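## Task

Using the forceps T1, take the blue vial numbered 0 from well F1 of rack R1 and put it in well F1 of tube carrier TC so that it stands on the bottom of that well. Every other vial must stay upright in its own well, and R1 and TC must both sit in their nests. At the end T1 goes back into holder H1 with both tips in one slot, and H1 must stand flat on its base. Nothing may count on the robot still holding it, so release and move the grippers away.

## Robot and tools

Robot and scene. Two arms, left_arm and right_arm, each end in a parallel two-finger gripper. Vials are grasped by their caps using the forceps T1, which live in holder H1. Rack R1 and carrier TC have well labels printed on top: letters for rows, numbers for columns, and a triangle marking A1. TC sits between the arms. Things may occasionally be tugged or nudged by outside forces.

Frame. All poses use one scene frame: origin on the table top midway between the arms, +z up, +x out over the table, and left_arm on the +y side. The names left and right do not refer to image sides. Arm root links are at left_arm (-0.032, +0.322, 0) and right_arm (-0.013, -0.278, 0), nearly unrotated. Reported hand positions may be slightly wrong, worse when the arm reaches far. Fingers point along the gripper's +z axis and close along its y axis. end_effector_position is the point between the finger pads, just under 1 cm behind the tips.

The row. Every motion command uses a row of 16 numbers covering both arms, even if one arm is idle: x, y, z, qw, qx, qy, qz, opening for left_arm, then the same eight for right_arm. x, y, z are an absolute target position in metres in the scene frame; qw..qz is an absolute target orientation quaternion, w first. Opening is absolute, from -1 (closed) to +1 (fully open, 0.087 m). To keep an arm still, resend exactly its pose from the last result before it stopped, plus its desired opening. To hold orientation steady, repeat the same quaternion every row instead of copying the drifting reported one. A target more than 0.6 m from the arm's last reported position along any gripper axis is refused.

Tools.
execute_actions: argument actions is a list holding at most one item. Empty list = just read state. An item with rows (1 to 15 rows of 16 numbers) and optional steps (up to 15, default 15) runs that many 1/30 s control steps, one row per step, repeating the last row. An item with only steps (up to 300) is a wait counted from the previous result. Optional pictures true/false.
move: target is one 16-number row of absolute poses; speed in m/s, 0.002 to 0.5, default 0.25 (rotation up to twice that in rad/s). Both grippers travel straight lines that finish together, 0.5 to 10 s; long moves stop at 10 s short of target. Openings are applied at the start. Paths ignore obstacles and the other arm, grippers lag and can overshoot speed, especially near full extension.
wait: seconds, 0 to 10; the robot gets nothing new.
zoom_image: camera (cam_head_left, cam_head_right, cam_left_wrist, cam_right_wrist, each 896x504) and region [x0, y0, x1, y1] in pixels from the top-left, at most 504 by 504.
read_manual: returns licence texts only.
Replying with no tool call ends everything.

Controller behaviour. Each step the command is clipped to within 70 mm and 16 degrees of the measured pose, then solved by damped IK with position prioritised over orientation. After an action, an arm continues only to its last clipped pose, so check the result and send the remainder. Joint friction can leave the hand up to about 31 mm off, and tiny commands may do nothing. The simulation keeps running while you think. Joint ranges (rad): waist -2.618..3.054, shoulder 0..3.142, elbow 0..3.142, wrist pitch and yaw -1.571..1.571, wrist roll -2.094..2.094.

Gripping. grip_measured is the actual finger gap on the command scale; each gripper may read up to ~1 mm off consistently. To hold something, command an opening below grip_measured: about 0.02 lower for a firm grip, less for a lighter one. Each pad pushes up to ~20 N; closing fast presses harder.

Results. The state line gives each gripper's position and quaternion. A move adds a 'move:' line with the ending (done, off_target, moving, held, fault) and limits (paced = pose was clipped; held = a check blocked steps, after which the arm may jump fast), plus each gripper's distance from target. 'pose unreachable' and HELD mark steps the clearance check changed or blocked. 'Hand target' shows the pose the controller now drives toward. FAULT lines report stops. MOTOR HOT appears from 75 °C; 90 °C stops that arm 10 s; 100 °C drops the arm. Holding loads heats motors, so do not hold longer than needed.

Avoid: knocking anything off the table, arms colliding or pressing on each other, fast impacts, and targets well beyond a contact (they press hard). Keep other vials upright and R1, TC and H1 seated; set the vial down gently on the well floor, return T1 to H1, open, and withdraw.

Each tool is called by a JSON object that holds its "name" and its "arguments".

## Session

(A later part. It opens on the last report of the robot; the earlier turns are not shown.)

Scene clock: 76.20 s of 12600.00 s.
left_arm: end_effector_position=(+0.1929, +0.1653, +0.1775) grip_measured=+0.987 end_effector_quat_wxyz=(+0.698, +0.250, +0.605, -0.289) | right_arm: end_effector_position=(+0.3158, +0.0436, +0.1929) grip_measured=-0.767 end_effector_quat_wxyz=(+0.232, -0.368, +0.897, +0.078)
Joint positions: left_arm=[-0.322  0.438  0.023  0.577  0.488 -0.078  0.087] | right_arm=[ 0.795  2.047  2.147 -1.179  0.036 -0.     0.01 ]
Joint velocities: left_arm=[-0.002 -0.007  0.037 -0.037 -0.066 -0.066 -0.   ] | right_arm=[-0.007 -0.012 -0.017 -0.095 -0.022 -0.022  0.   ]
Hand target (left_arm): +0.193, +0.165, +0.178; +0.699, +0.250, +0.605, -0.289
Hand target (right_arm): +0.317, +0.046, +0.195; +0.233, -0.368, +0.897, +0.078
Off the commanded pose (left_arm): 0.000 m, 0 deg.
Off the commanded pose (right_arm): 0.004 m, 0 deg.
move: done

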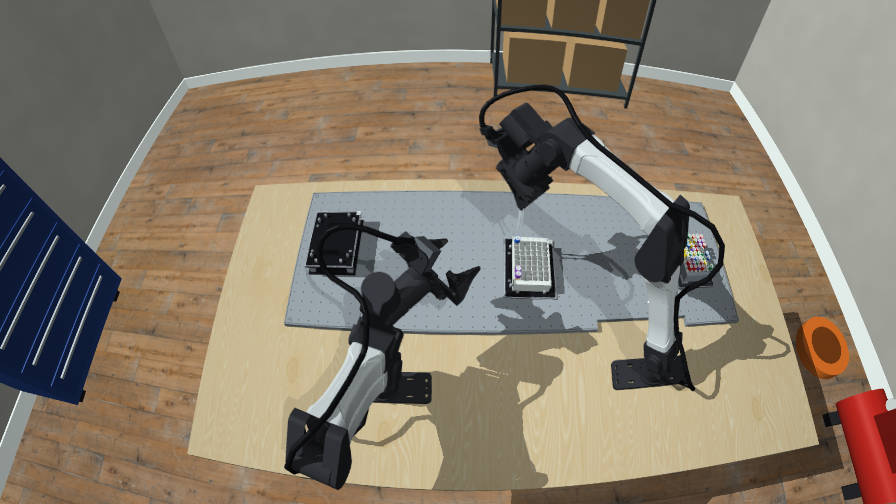

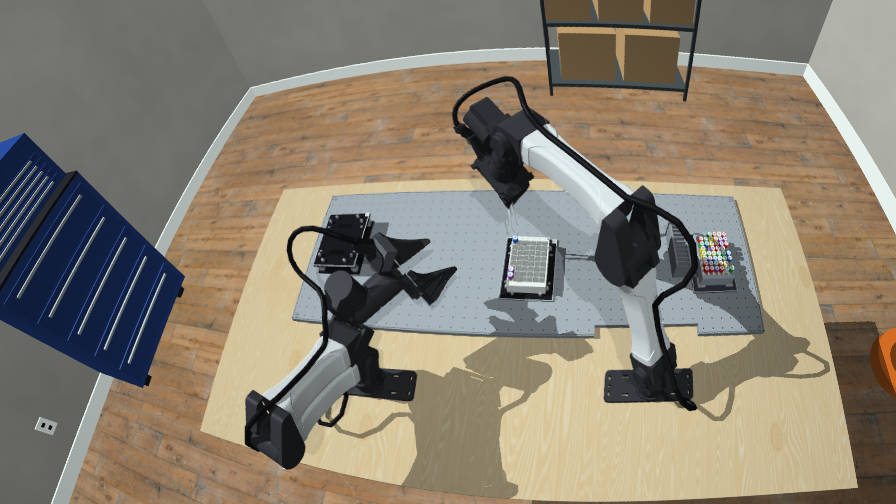

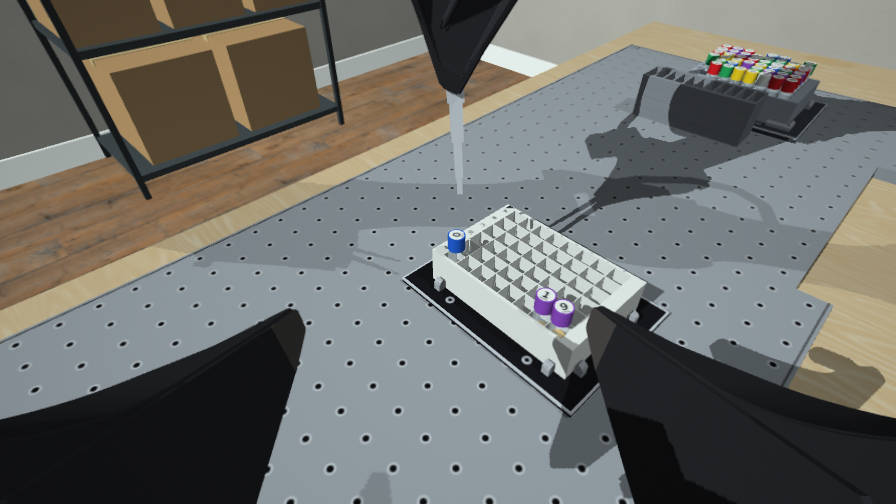

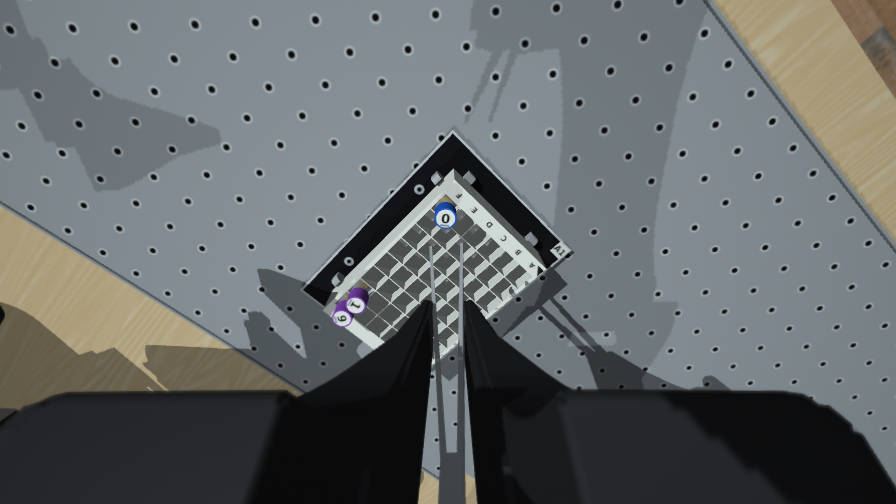

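{"name": "move", "arguments": {"target": [0.1929,0.1653,0.1777,0.699,0.250,0.605,-0.289,1,0.328,-0.364,0.21,0.259,-0.005,0.966,-0.018,-0.775], "speed": 0.15}}

{"name": "move", "arguments": {"target": [0.3293,-0.1157,0.1895,0.579,0.384,0.429,-0.577,1,0.328,-0.364,0.163,0.259,-0.005,0.966,-0.018,-0.78], "speed": 0.15}}

{"name": "zoom_image", "arguments": {"camera": "cam_left_wrist", "region": [330,50,570,290]}}

{"name": "zoom_image", "arguments": {"camera": "cam_right_wrist", "region": [350,130,550,330]}}

Scene clock: 82.83 s of 12600.00 s.
left_arm: end_effector_position=(+0.1929, +0.1653, +0.1775) grip_measured=+0.987 end_effector_quat_wxyz=(+0.698, +0.250, +0.605, -0.289) | right_arm: end_effector_position=(+0.3252, -0.3656, +0.2033) grip_measured=-0.774 end_effector_quat_wxyz=(+0.244, -0.005, +0.969, -0.034)
Joint positions: left_arm=[-0.322  0.438  0.023  0.577  0.488 -0.078  0.087] | right_arm=[-0.245  1.581  1.6   -1.096 -0.056 -0.248  0.01 ]
Joint velocities: left_arm=[-0.007 -0.002 -0.007  0.051  0.007  0.007 -0.   ] | right_arm=[ 0.017 -0.007  0.007 -0.081 -0.022 -0.066  0.   ]
Hand target (left_arm): +0.193, +0.165, +0.178; +0.699, +0.250, +0.605, -0.289
Hand target (right_arm): +0.332, -0.368, +0.209; +0.256, -0.008, +0.966, -0.032
Off the commanded pose (left_arm): 0.000 m, 0 deg.
Off the commanded pose (right_arm): 0.007 m, 3 deg.
After step 90, 0.57 s passed at rest.
move: off_target (right_arm)

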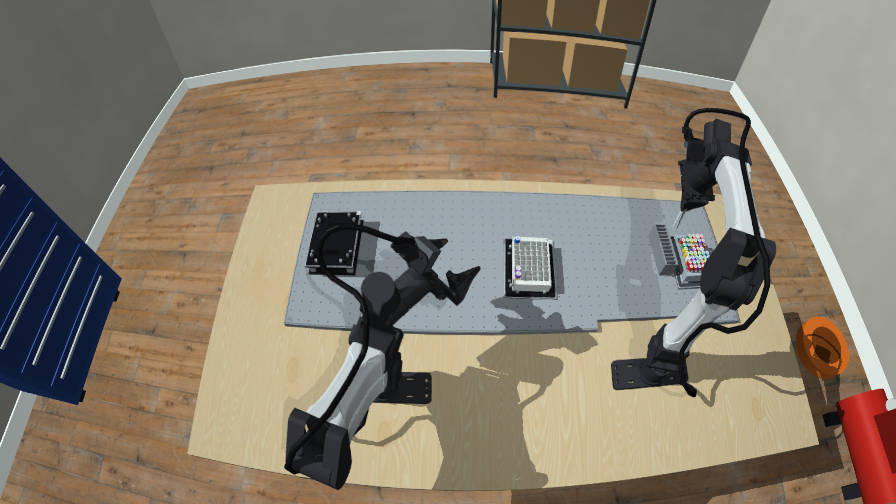

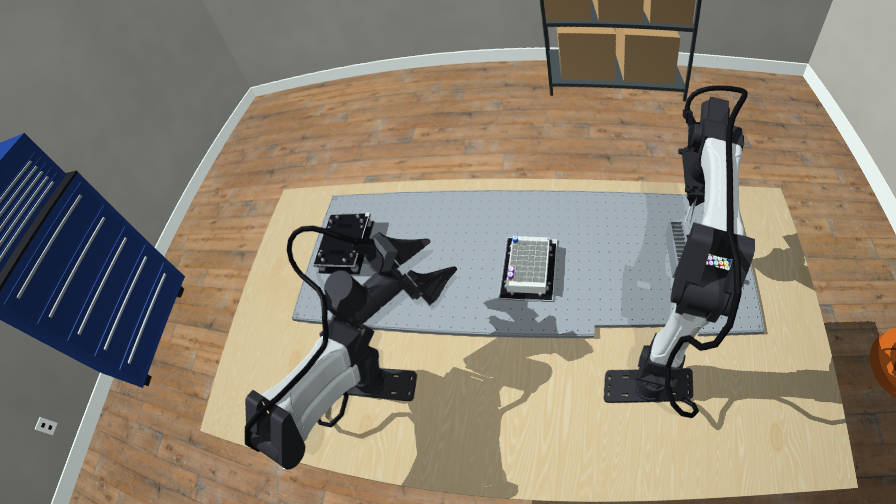

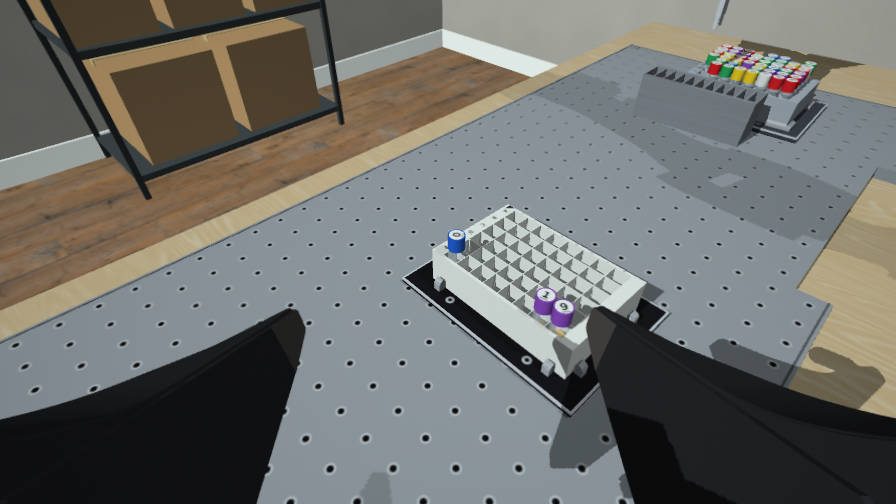

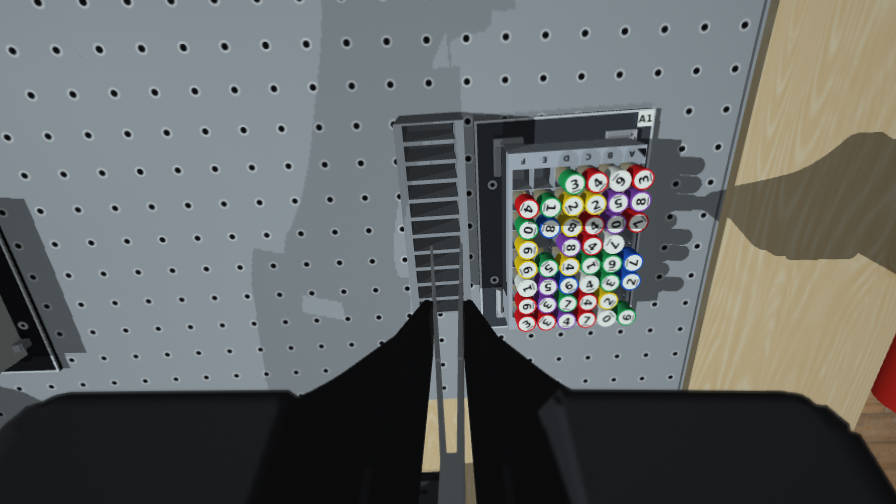

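Scene clock: 85.87 s of 12600.00 s.
left_arm: end_effector_position=(+0.3302, -0.1118, +0.1840) grip_measured=+0.987 end_effector_quat_wxyz=(+0.579, +0.377, +0.440, -0.574) | right_arm: end_effector_position=(+0.3302, -0.3610, +0.1607) grip_measured=-0.779 end_effector_quat_wxyz=(+0.247, -0.009, +0.969, -0.019)
Joint positions: left_arm=[-0.659  2.287  1.241  1.537  0.799 -0.438  0.087] | right_arm=[-0.245  1.568  1.416 -0.926 -0.088 -0.248  0.01 ]
Joint velocities: left_arm=[-0.002 -0.002 -0.027 -0.066 -0.051  0.007 -0.   ] | right_arm=[-0.012 -0.022 -0.007  0.007  0.022 -0.095  0.001]
Hand target (left_arm): +0.329, -0.117, +0.193; +0.581, +0.381, +0.427, -0.578
Hand target (right_arm): +0.328, -0.364, +0.163; +0.258, -0.005, +0.966, -0.018
Off the commanded pose (left_arm): 0.007 m, 2 deg.
Off the commanded pose (right_arm): 0.004 m, 1 deg.
move: done

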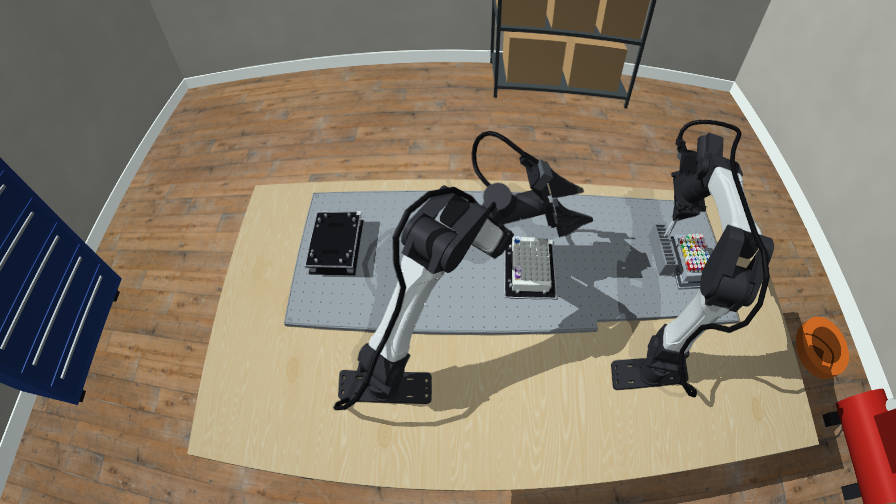

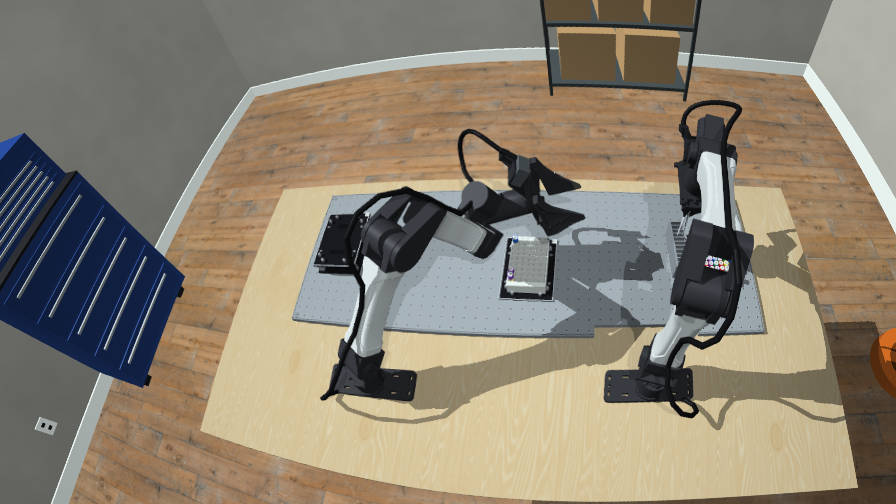

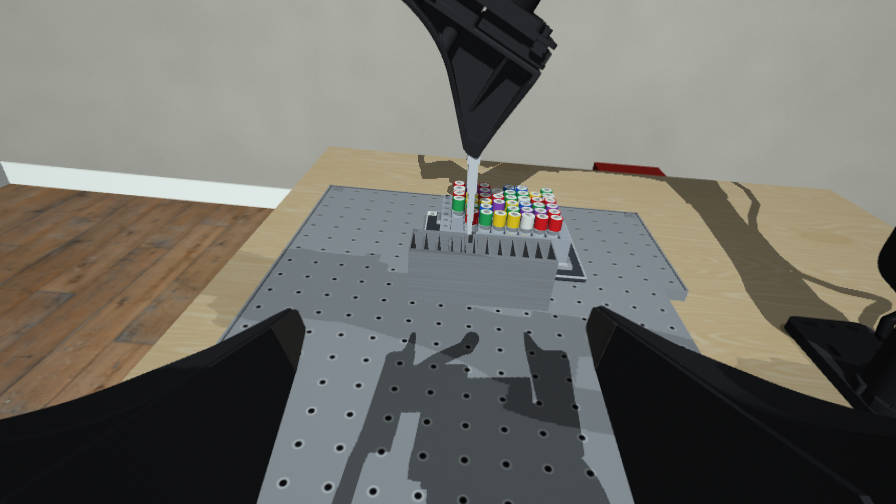

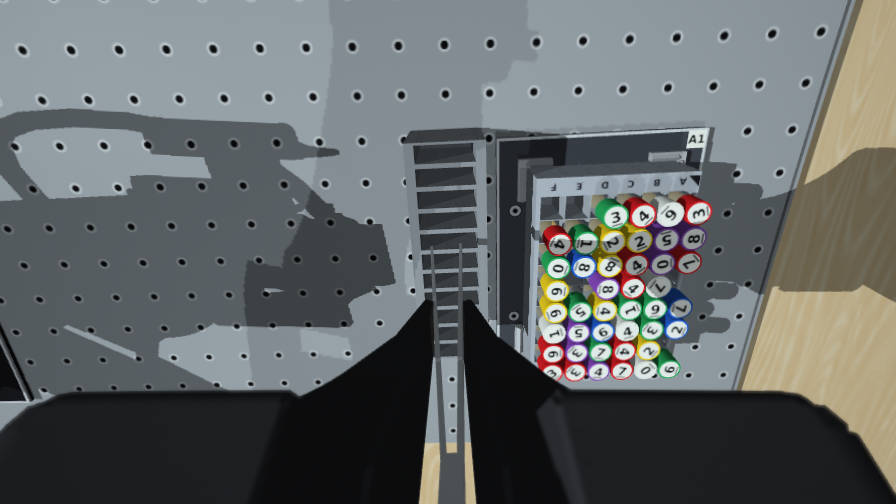

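Region (330, 50, 570, 290) of cam_left_wrist's 896x504 image, scaled by 2.100, with more detail than that image has.

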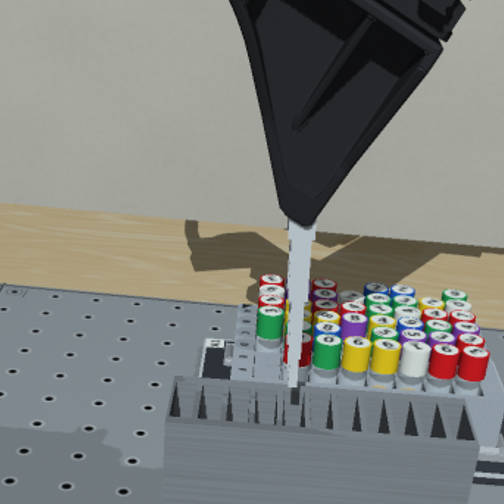

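Region (350, 130, 550, 330) of cam_right_wrist's 896x504 image, scaled by 2.520, with more detail than that image has.

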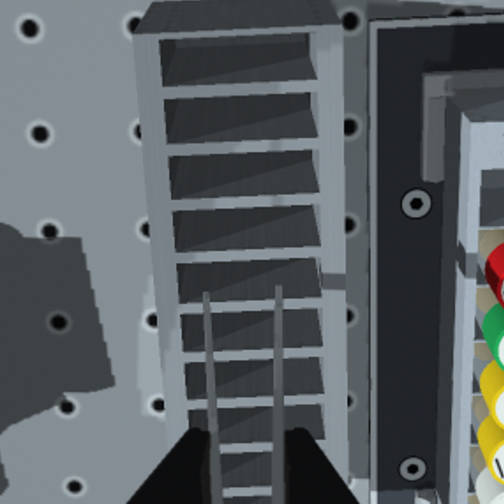

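Aligned over a slot.

{"name": "move", "arguments": {"target": [0.3302,-0.1118,0.184,0.579,0.377,0.44,-0.574,1,0.328,-0.364,0.135,0.259,-0.005,0.966,-0.018,-0.78], "speed": 0.02}}

{"name": "zoom_image", "arguments": {"camera": "cam_left_wrist", "region": [390,130,570,310]}}

Scene clock: 88.40 s of 12600.00 s.
left_arm: end_effector_position=(+0.3298, -0.1118, +0.1839) grip_measured=+0.987 end_effector_quat_wxyz=(+0.578, +0.377, +0.440, -0.575) | right_arm: end_effector_position=(+0.3294, -0.3624, +0.1314) grip_measured=-0.779 end_effector_quat_wxyz=(+0.244, -0.006, +0.969, -0.019)
Joint positions: left_arm=[-0.659  2.287  1.241  1.537  0.8   -0.441  0.087] | right_arm=[-0.25   1.568  1.301 -0.816 -0.089 -0.248  0.01 ]
Joint velocities: left_arm=[ 0.007 -0.002  0.007 -0.022  0.051  0.007 -0.   ] | right_arm=[ 0.007 -0.002 -0.002  0.007 -0.066  0.022 -0.   ]
Hand target (left_arm): +0.330, -0.112, +0.184; +0.579, +0.377, +0.440, -0.574
Hand target (right_arm): +0.328, -0.364, +0.135; +0.258, -0.005, +0.966, -0.018
Off the commanded pose (left_arm): 0.000 m, 0 deg.
Off the commanded pose (right_arm): 0.004 m, 2 deg.
move: done

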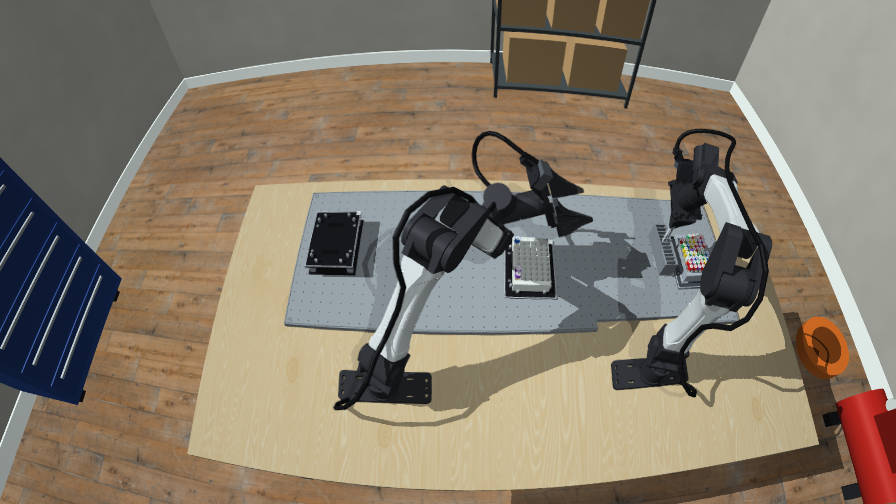

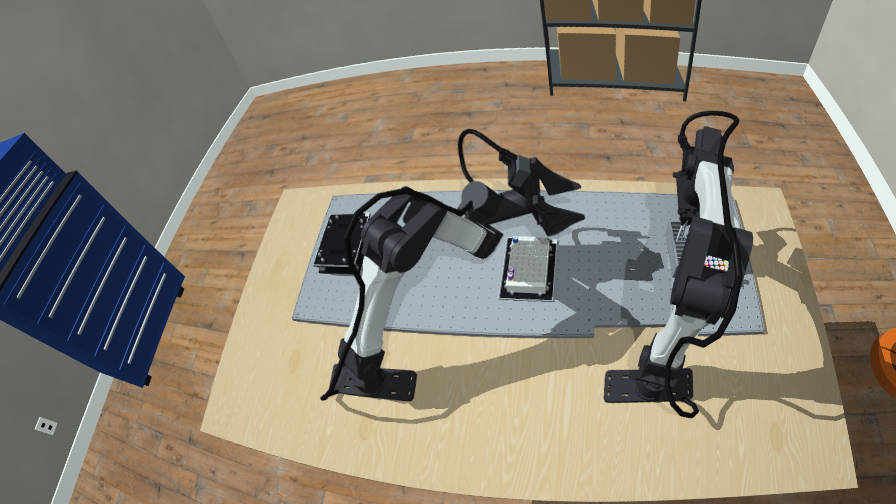

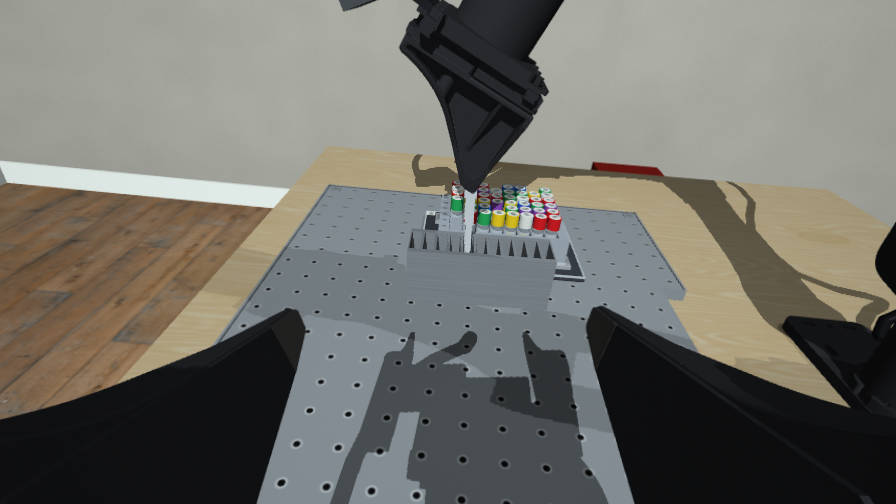

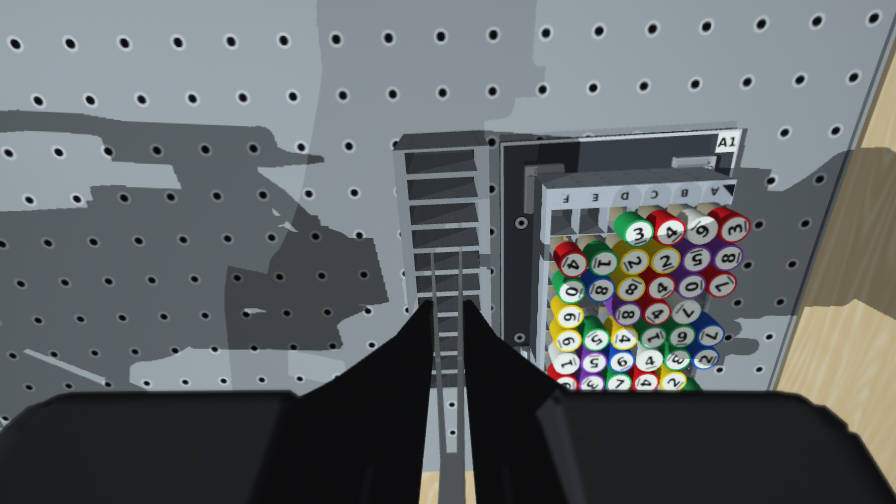

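Region (390, 130, 570, 310) of cam_left_wrist's 896x504 image, scaled by 2.800, with more detail than that image has.

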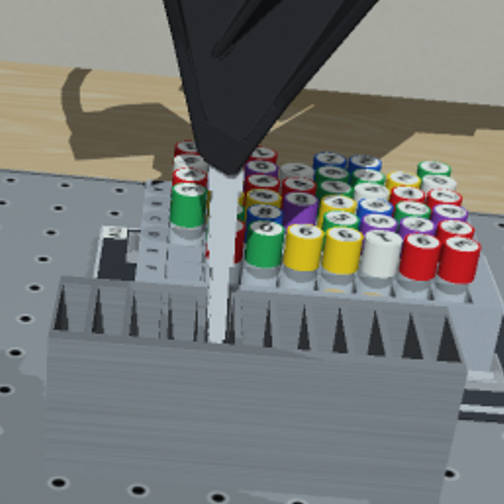

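{"name": "move", "arguments": {"target": [0.3302,-0.1118,0.184,0.579,0.377,0.44,-0.574,1,0.329,-0.364,0.102,0.259,-0.005,0.966,-0.018,-0.78], "speed": 0.02}}

Scene clock: 91.27 s of 12600.00 s.
left_arm: end_effector_position=(+0.3298, -0.1118, +0.1839) grip_measured=+0.987 end_effector_quat_wxyz=(+0.578, +0.377, +0.440, -0.575) | right_arm: end_effector_position=(+0.3292, -0.3623, +0.1026) grip_measured=-0.779 end_effector_quat_wxyz=(+0.249, -0.006, +0.968, -0.020)
Joint positions: left_arm=[-0.659  2.287  1.241  1.537  0.8   -0.441  0.087] | right_arm=[-0.25   1.568  1.184 -0.689 -0.089 -0.248  0.01 ]
Joint velocities: left_arm=[ 0.002 -0.012 -0.002 -0.095 -0.007 -0.037  0.   ] | right_arm=[-0.012 -0.027  0.012 -0.066  0.022 -0.051  0.001]
Hand target (left_arm): +0.330, -0.112, +0.184; +0.579, +0.377, +0.440, -0.574
Hand target (right_arm): +0.329, -0.364, +0.102; +0.259, -0.005, +0.966, -0.018
Off the commanded pose (left_arm): 0.000 m, 0 deg.
Off the commanded pose (right_arm): 0.002 m, 1 deg.
move: done

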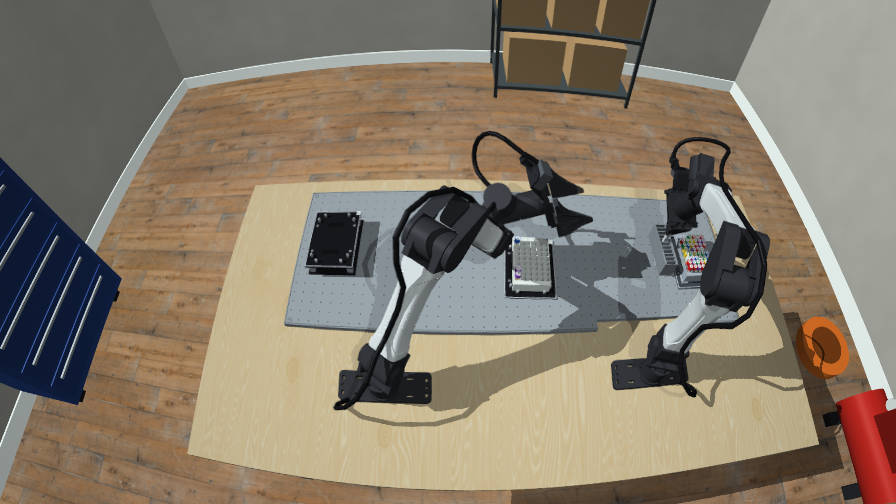

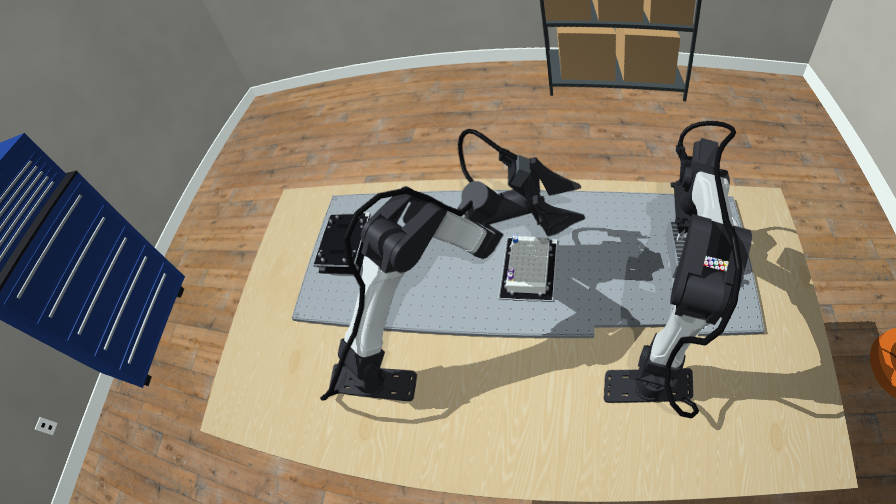

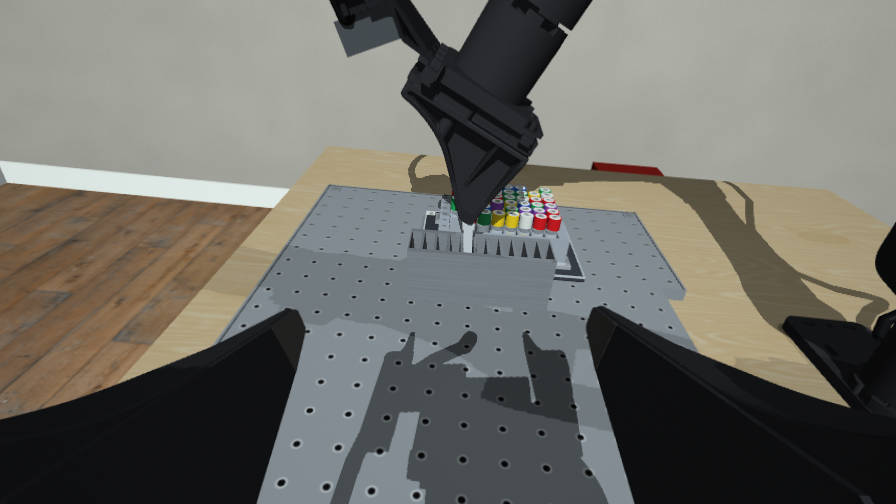

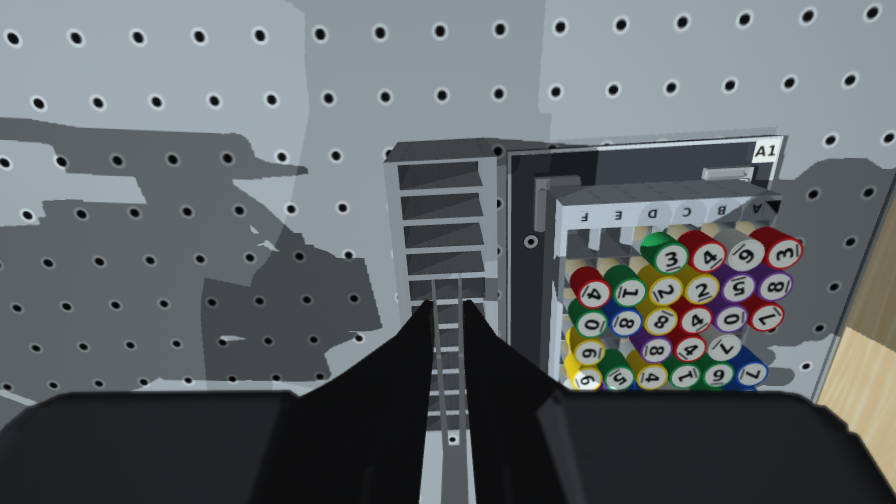

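{"name": "execute_actions", "arguments": {"actions": [{"rows":[[0.3302,-0.1118,0.184,0.579,0.377,0.44,-0.574,1,0.329,-0.364,0.102,0.259,-0.005,0.966,-0.018,-0.76],[0.3302,-0.1118,0.184,0.579,0.377,0.44,-0.574,1,0.329,-0.364,0.102,0.259,-0.005,0.966,-0.018,-0.74],[0.3302,-0.1118,0.184,0.579,0.377,0.44,-0.574,1,0.329,-0.364,0.102,0.259,-0.005,0.966,-0.018,-0.72],[0.3302,-0.1118,0.184,0.579,0.377,0.44,-0.574,1,0.329,-0.364,0.102,0.259,-0.005,0.966,-0.018,-0.69],[0.3302,-0.1118,0.184,0.579,0.377,0.44,-0.574,1,0.329,-0.364,0.102,0.259,-0.005,0.966,-0.018,-0.65],[0.3302,-0.1118,0.184,0.579,0.377,0.44,-0.574,1,0.329,-0.364,0.102,0.259,-0.005,0.966,-0.018,-0.55],[0.3302,-0.1118,0.184,0.579,0.377,0.44,-0.574,1,0.329,-0.364,0.102,0.259,-0.005,0.966,-0.018,-0.35],[0.3302,-0.1118,0.184,0.579,0.377,0.44,-0.574,1,0.329,-0.364,0.102,0.259,-0.005,0.966,-0.018,0]]}], "pictures": false}}

{"name": "move", "arguments": {"target": [0.1929,0.1653,0.19,0.699,0.250,0.605,-0.289,1,0.32,-0.364,0.23,0.259,-0.005,0.966,-0.018,0], "speed": 0.2}}

Scene clock: 93.90 s of 12600.00 s.
left_arm: end_effector_position=(+0.3298, -0.1118, +0.1839) grip_measured=+0.987 end_effector_quat_wxyz=(+0.578, +0.377, +0.440, -0.575) | right_arm: end_effector_position=(+0.3310, -0.3628, +0.1033) grip_measured=+0.000 end_effector_quat_wxyz=(+0.252, -0.007, +0.967, -0.021)
Joint positions: left_arm=[-0.659  2.287  1.241  1.537  0.8   -0.441  0.087] | right_arm=[-0.25   1.568  1.184 -0.682 -0.089 -0.248  0.044]
Joint velocities: left_arm=[-0.007 -0.027 -0.007 -0.007  0.007  0.037  0.   ] | right_arm=[ 0.002 -0.002 -0.002 -0.081  0.007 -0.007 -0.001]
Hand target (left_arm): +0.330, -0.112, +0.184; +0.579, +0.377, +0.440, -0.574
Hand target (right_arm): +0.329, -0.364, +0.102; +0.258, -0.005, +0.966, -0.018
Off the commanded pose (left_arm): 0.000 m, 0 deg.
Off the commanded pose (right_arm): 0.003 m, 1 deg.
Steps of this call (steps 1 to 64: nothing new was sent; steps 65 to 79: all 15 steps of this action). Readings (end_effector_position):
65: left_arm (+0.3298, -0.1118, +0.1839) | right_arm (+0.3294, -0.3623, +0.1027)
66: left_arm (+0.3298, -0.1118, +0.1839) | right_arm (+0.3295, -0.3624, +0.1027)
68: left_arm (+0.3298, -0.1118, +0.1839) | right_arm (+0.3297, -0.3624, +0.1028)
72: left_arm (+0.3298, -0.1118, +0.1839) | right_arm (+0.3303, -0.3626, +0.1031)
79: the state above

Scene clock: 97.10 s of 12600.00 s.
left_arm: end_effector_position=(+0.1924, +0.1667, +0.1753) grip_measured=+0.987 end_effector_quat_wxyz=(+0.686, +0.252, +0.617, -0.292) | right_arm: end_effector_position=(+0.3163, -0.3611, +0.2252) grip_measured=+0.000 end_effector_quat_wxyz=(+0.256, -0.005, +0.967, -0.021)
Joint positions: left_arm=[-0.299  0.426  0.047  0.508  0.519 -0.078  0.087] | right_arm=[-0.258  1.553  1.658 -1.164 -0.093 -0.252  0.044]
Joint velocities: left_arm=[-0.017 -0.002 -0.012  0.051  0.022  0.037 -0.   ] | right_arm=[ 0.007  0.002  0.007 -0.037 -0.022 -0.037  0.   ]
Hand target (left_arm): +0.193, +0.167, +0.187; +0.697, +0.253, +0.606, -0.287
Hand target (right_arm): +0.318, -0.364, +0.230; +0.259, -0.005, +0.966, -0.018
Off the commanded pose (left_arm): 0.015 m, 2 deg.
Off the commanded pose (right_arm): 0.007 m, 1 deg.
move: off_target (left_arm)

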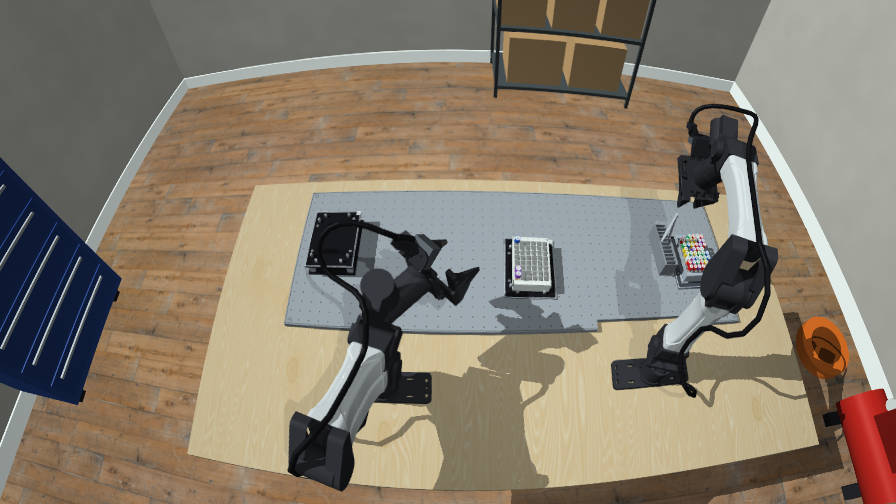

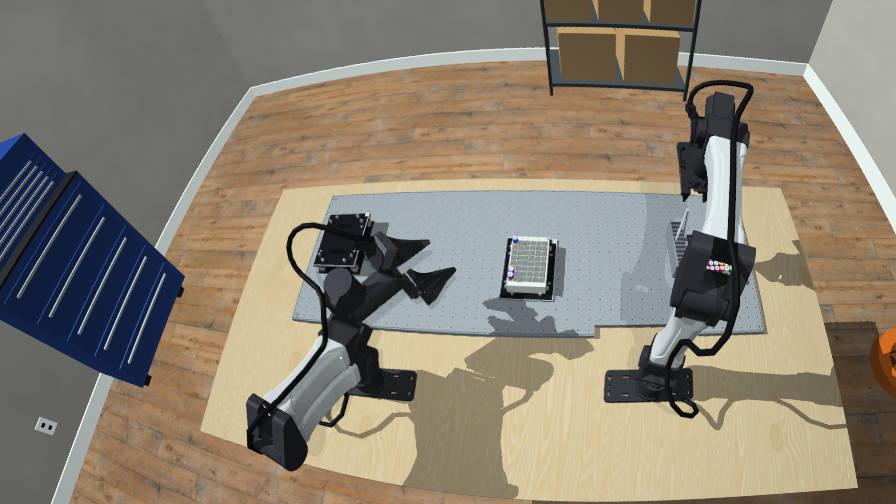

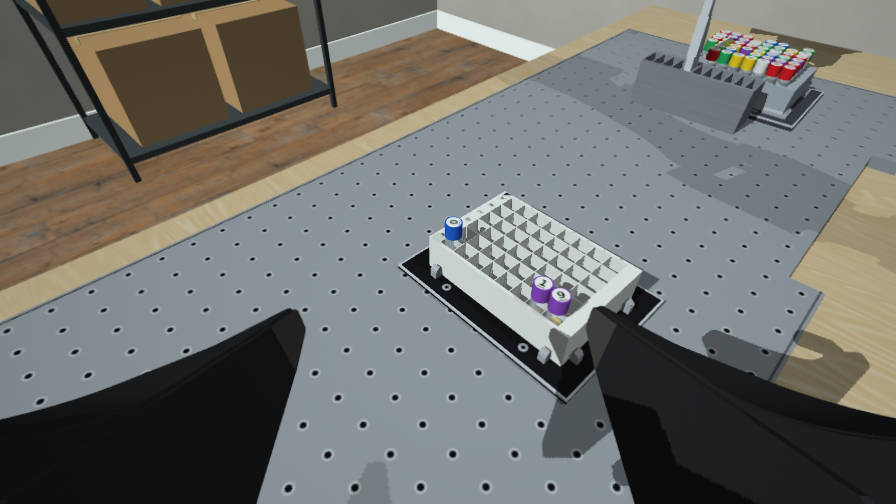

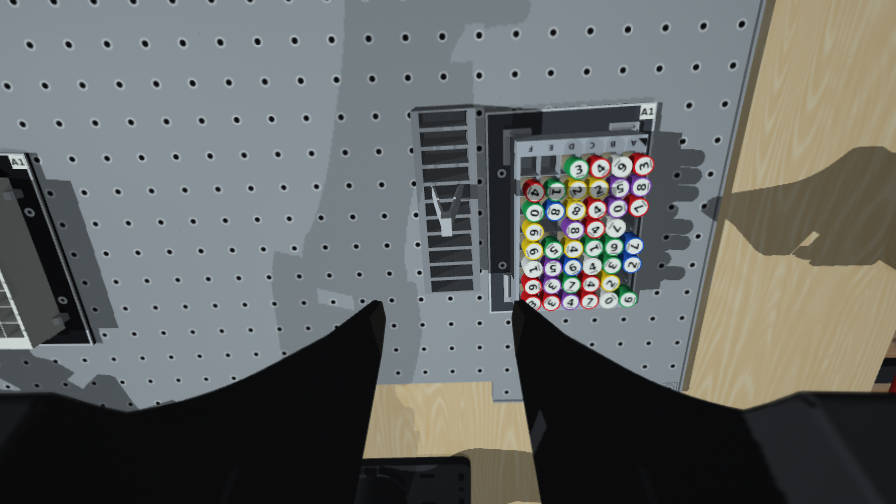

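{"name": "finished_scene", "arguments": {"scene": 2}}

The scene is finished: the task was done.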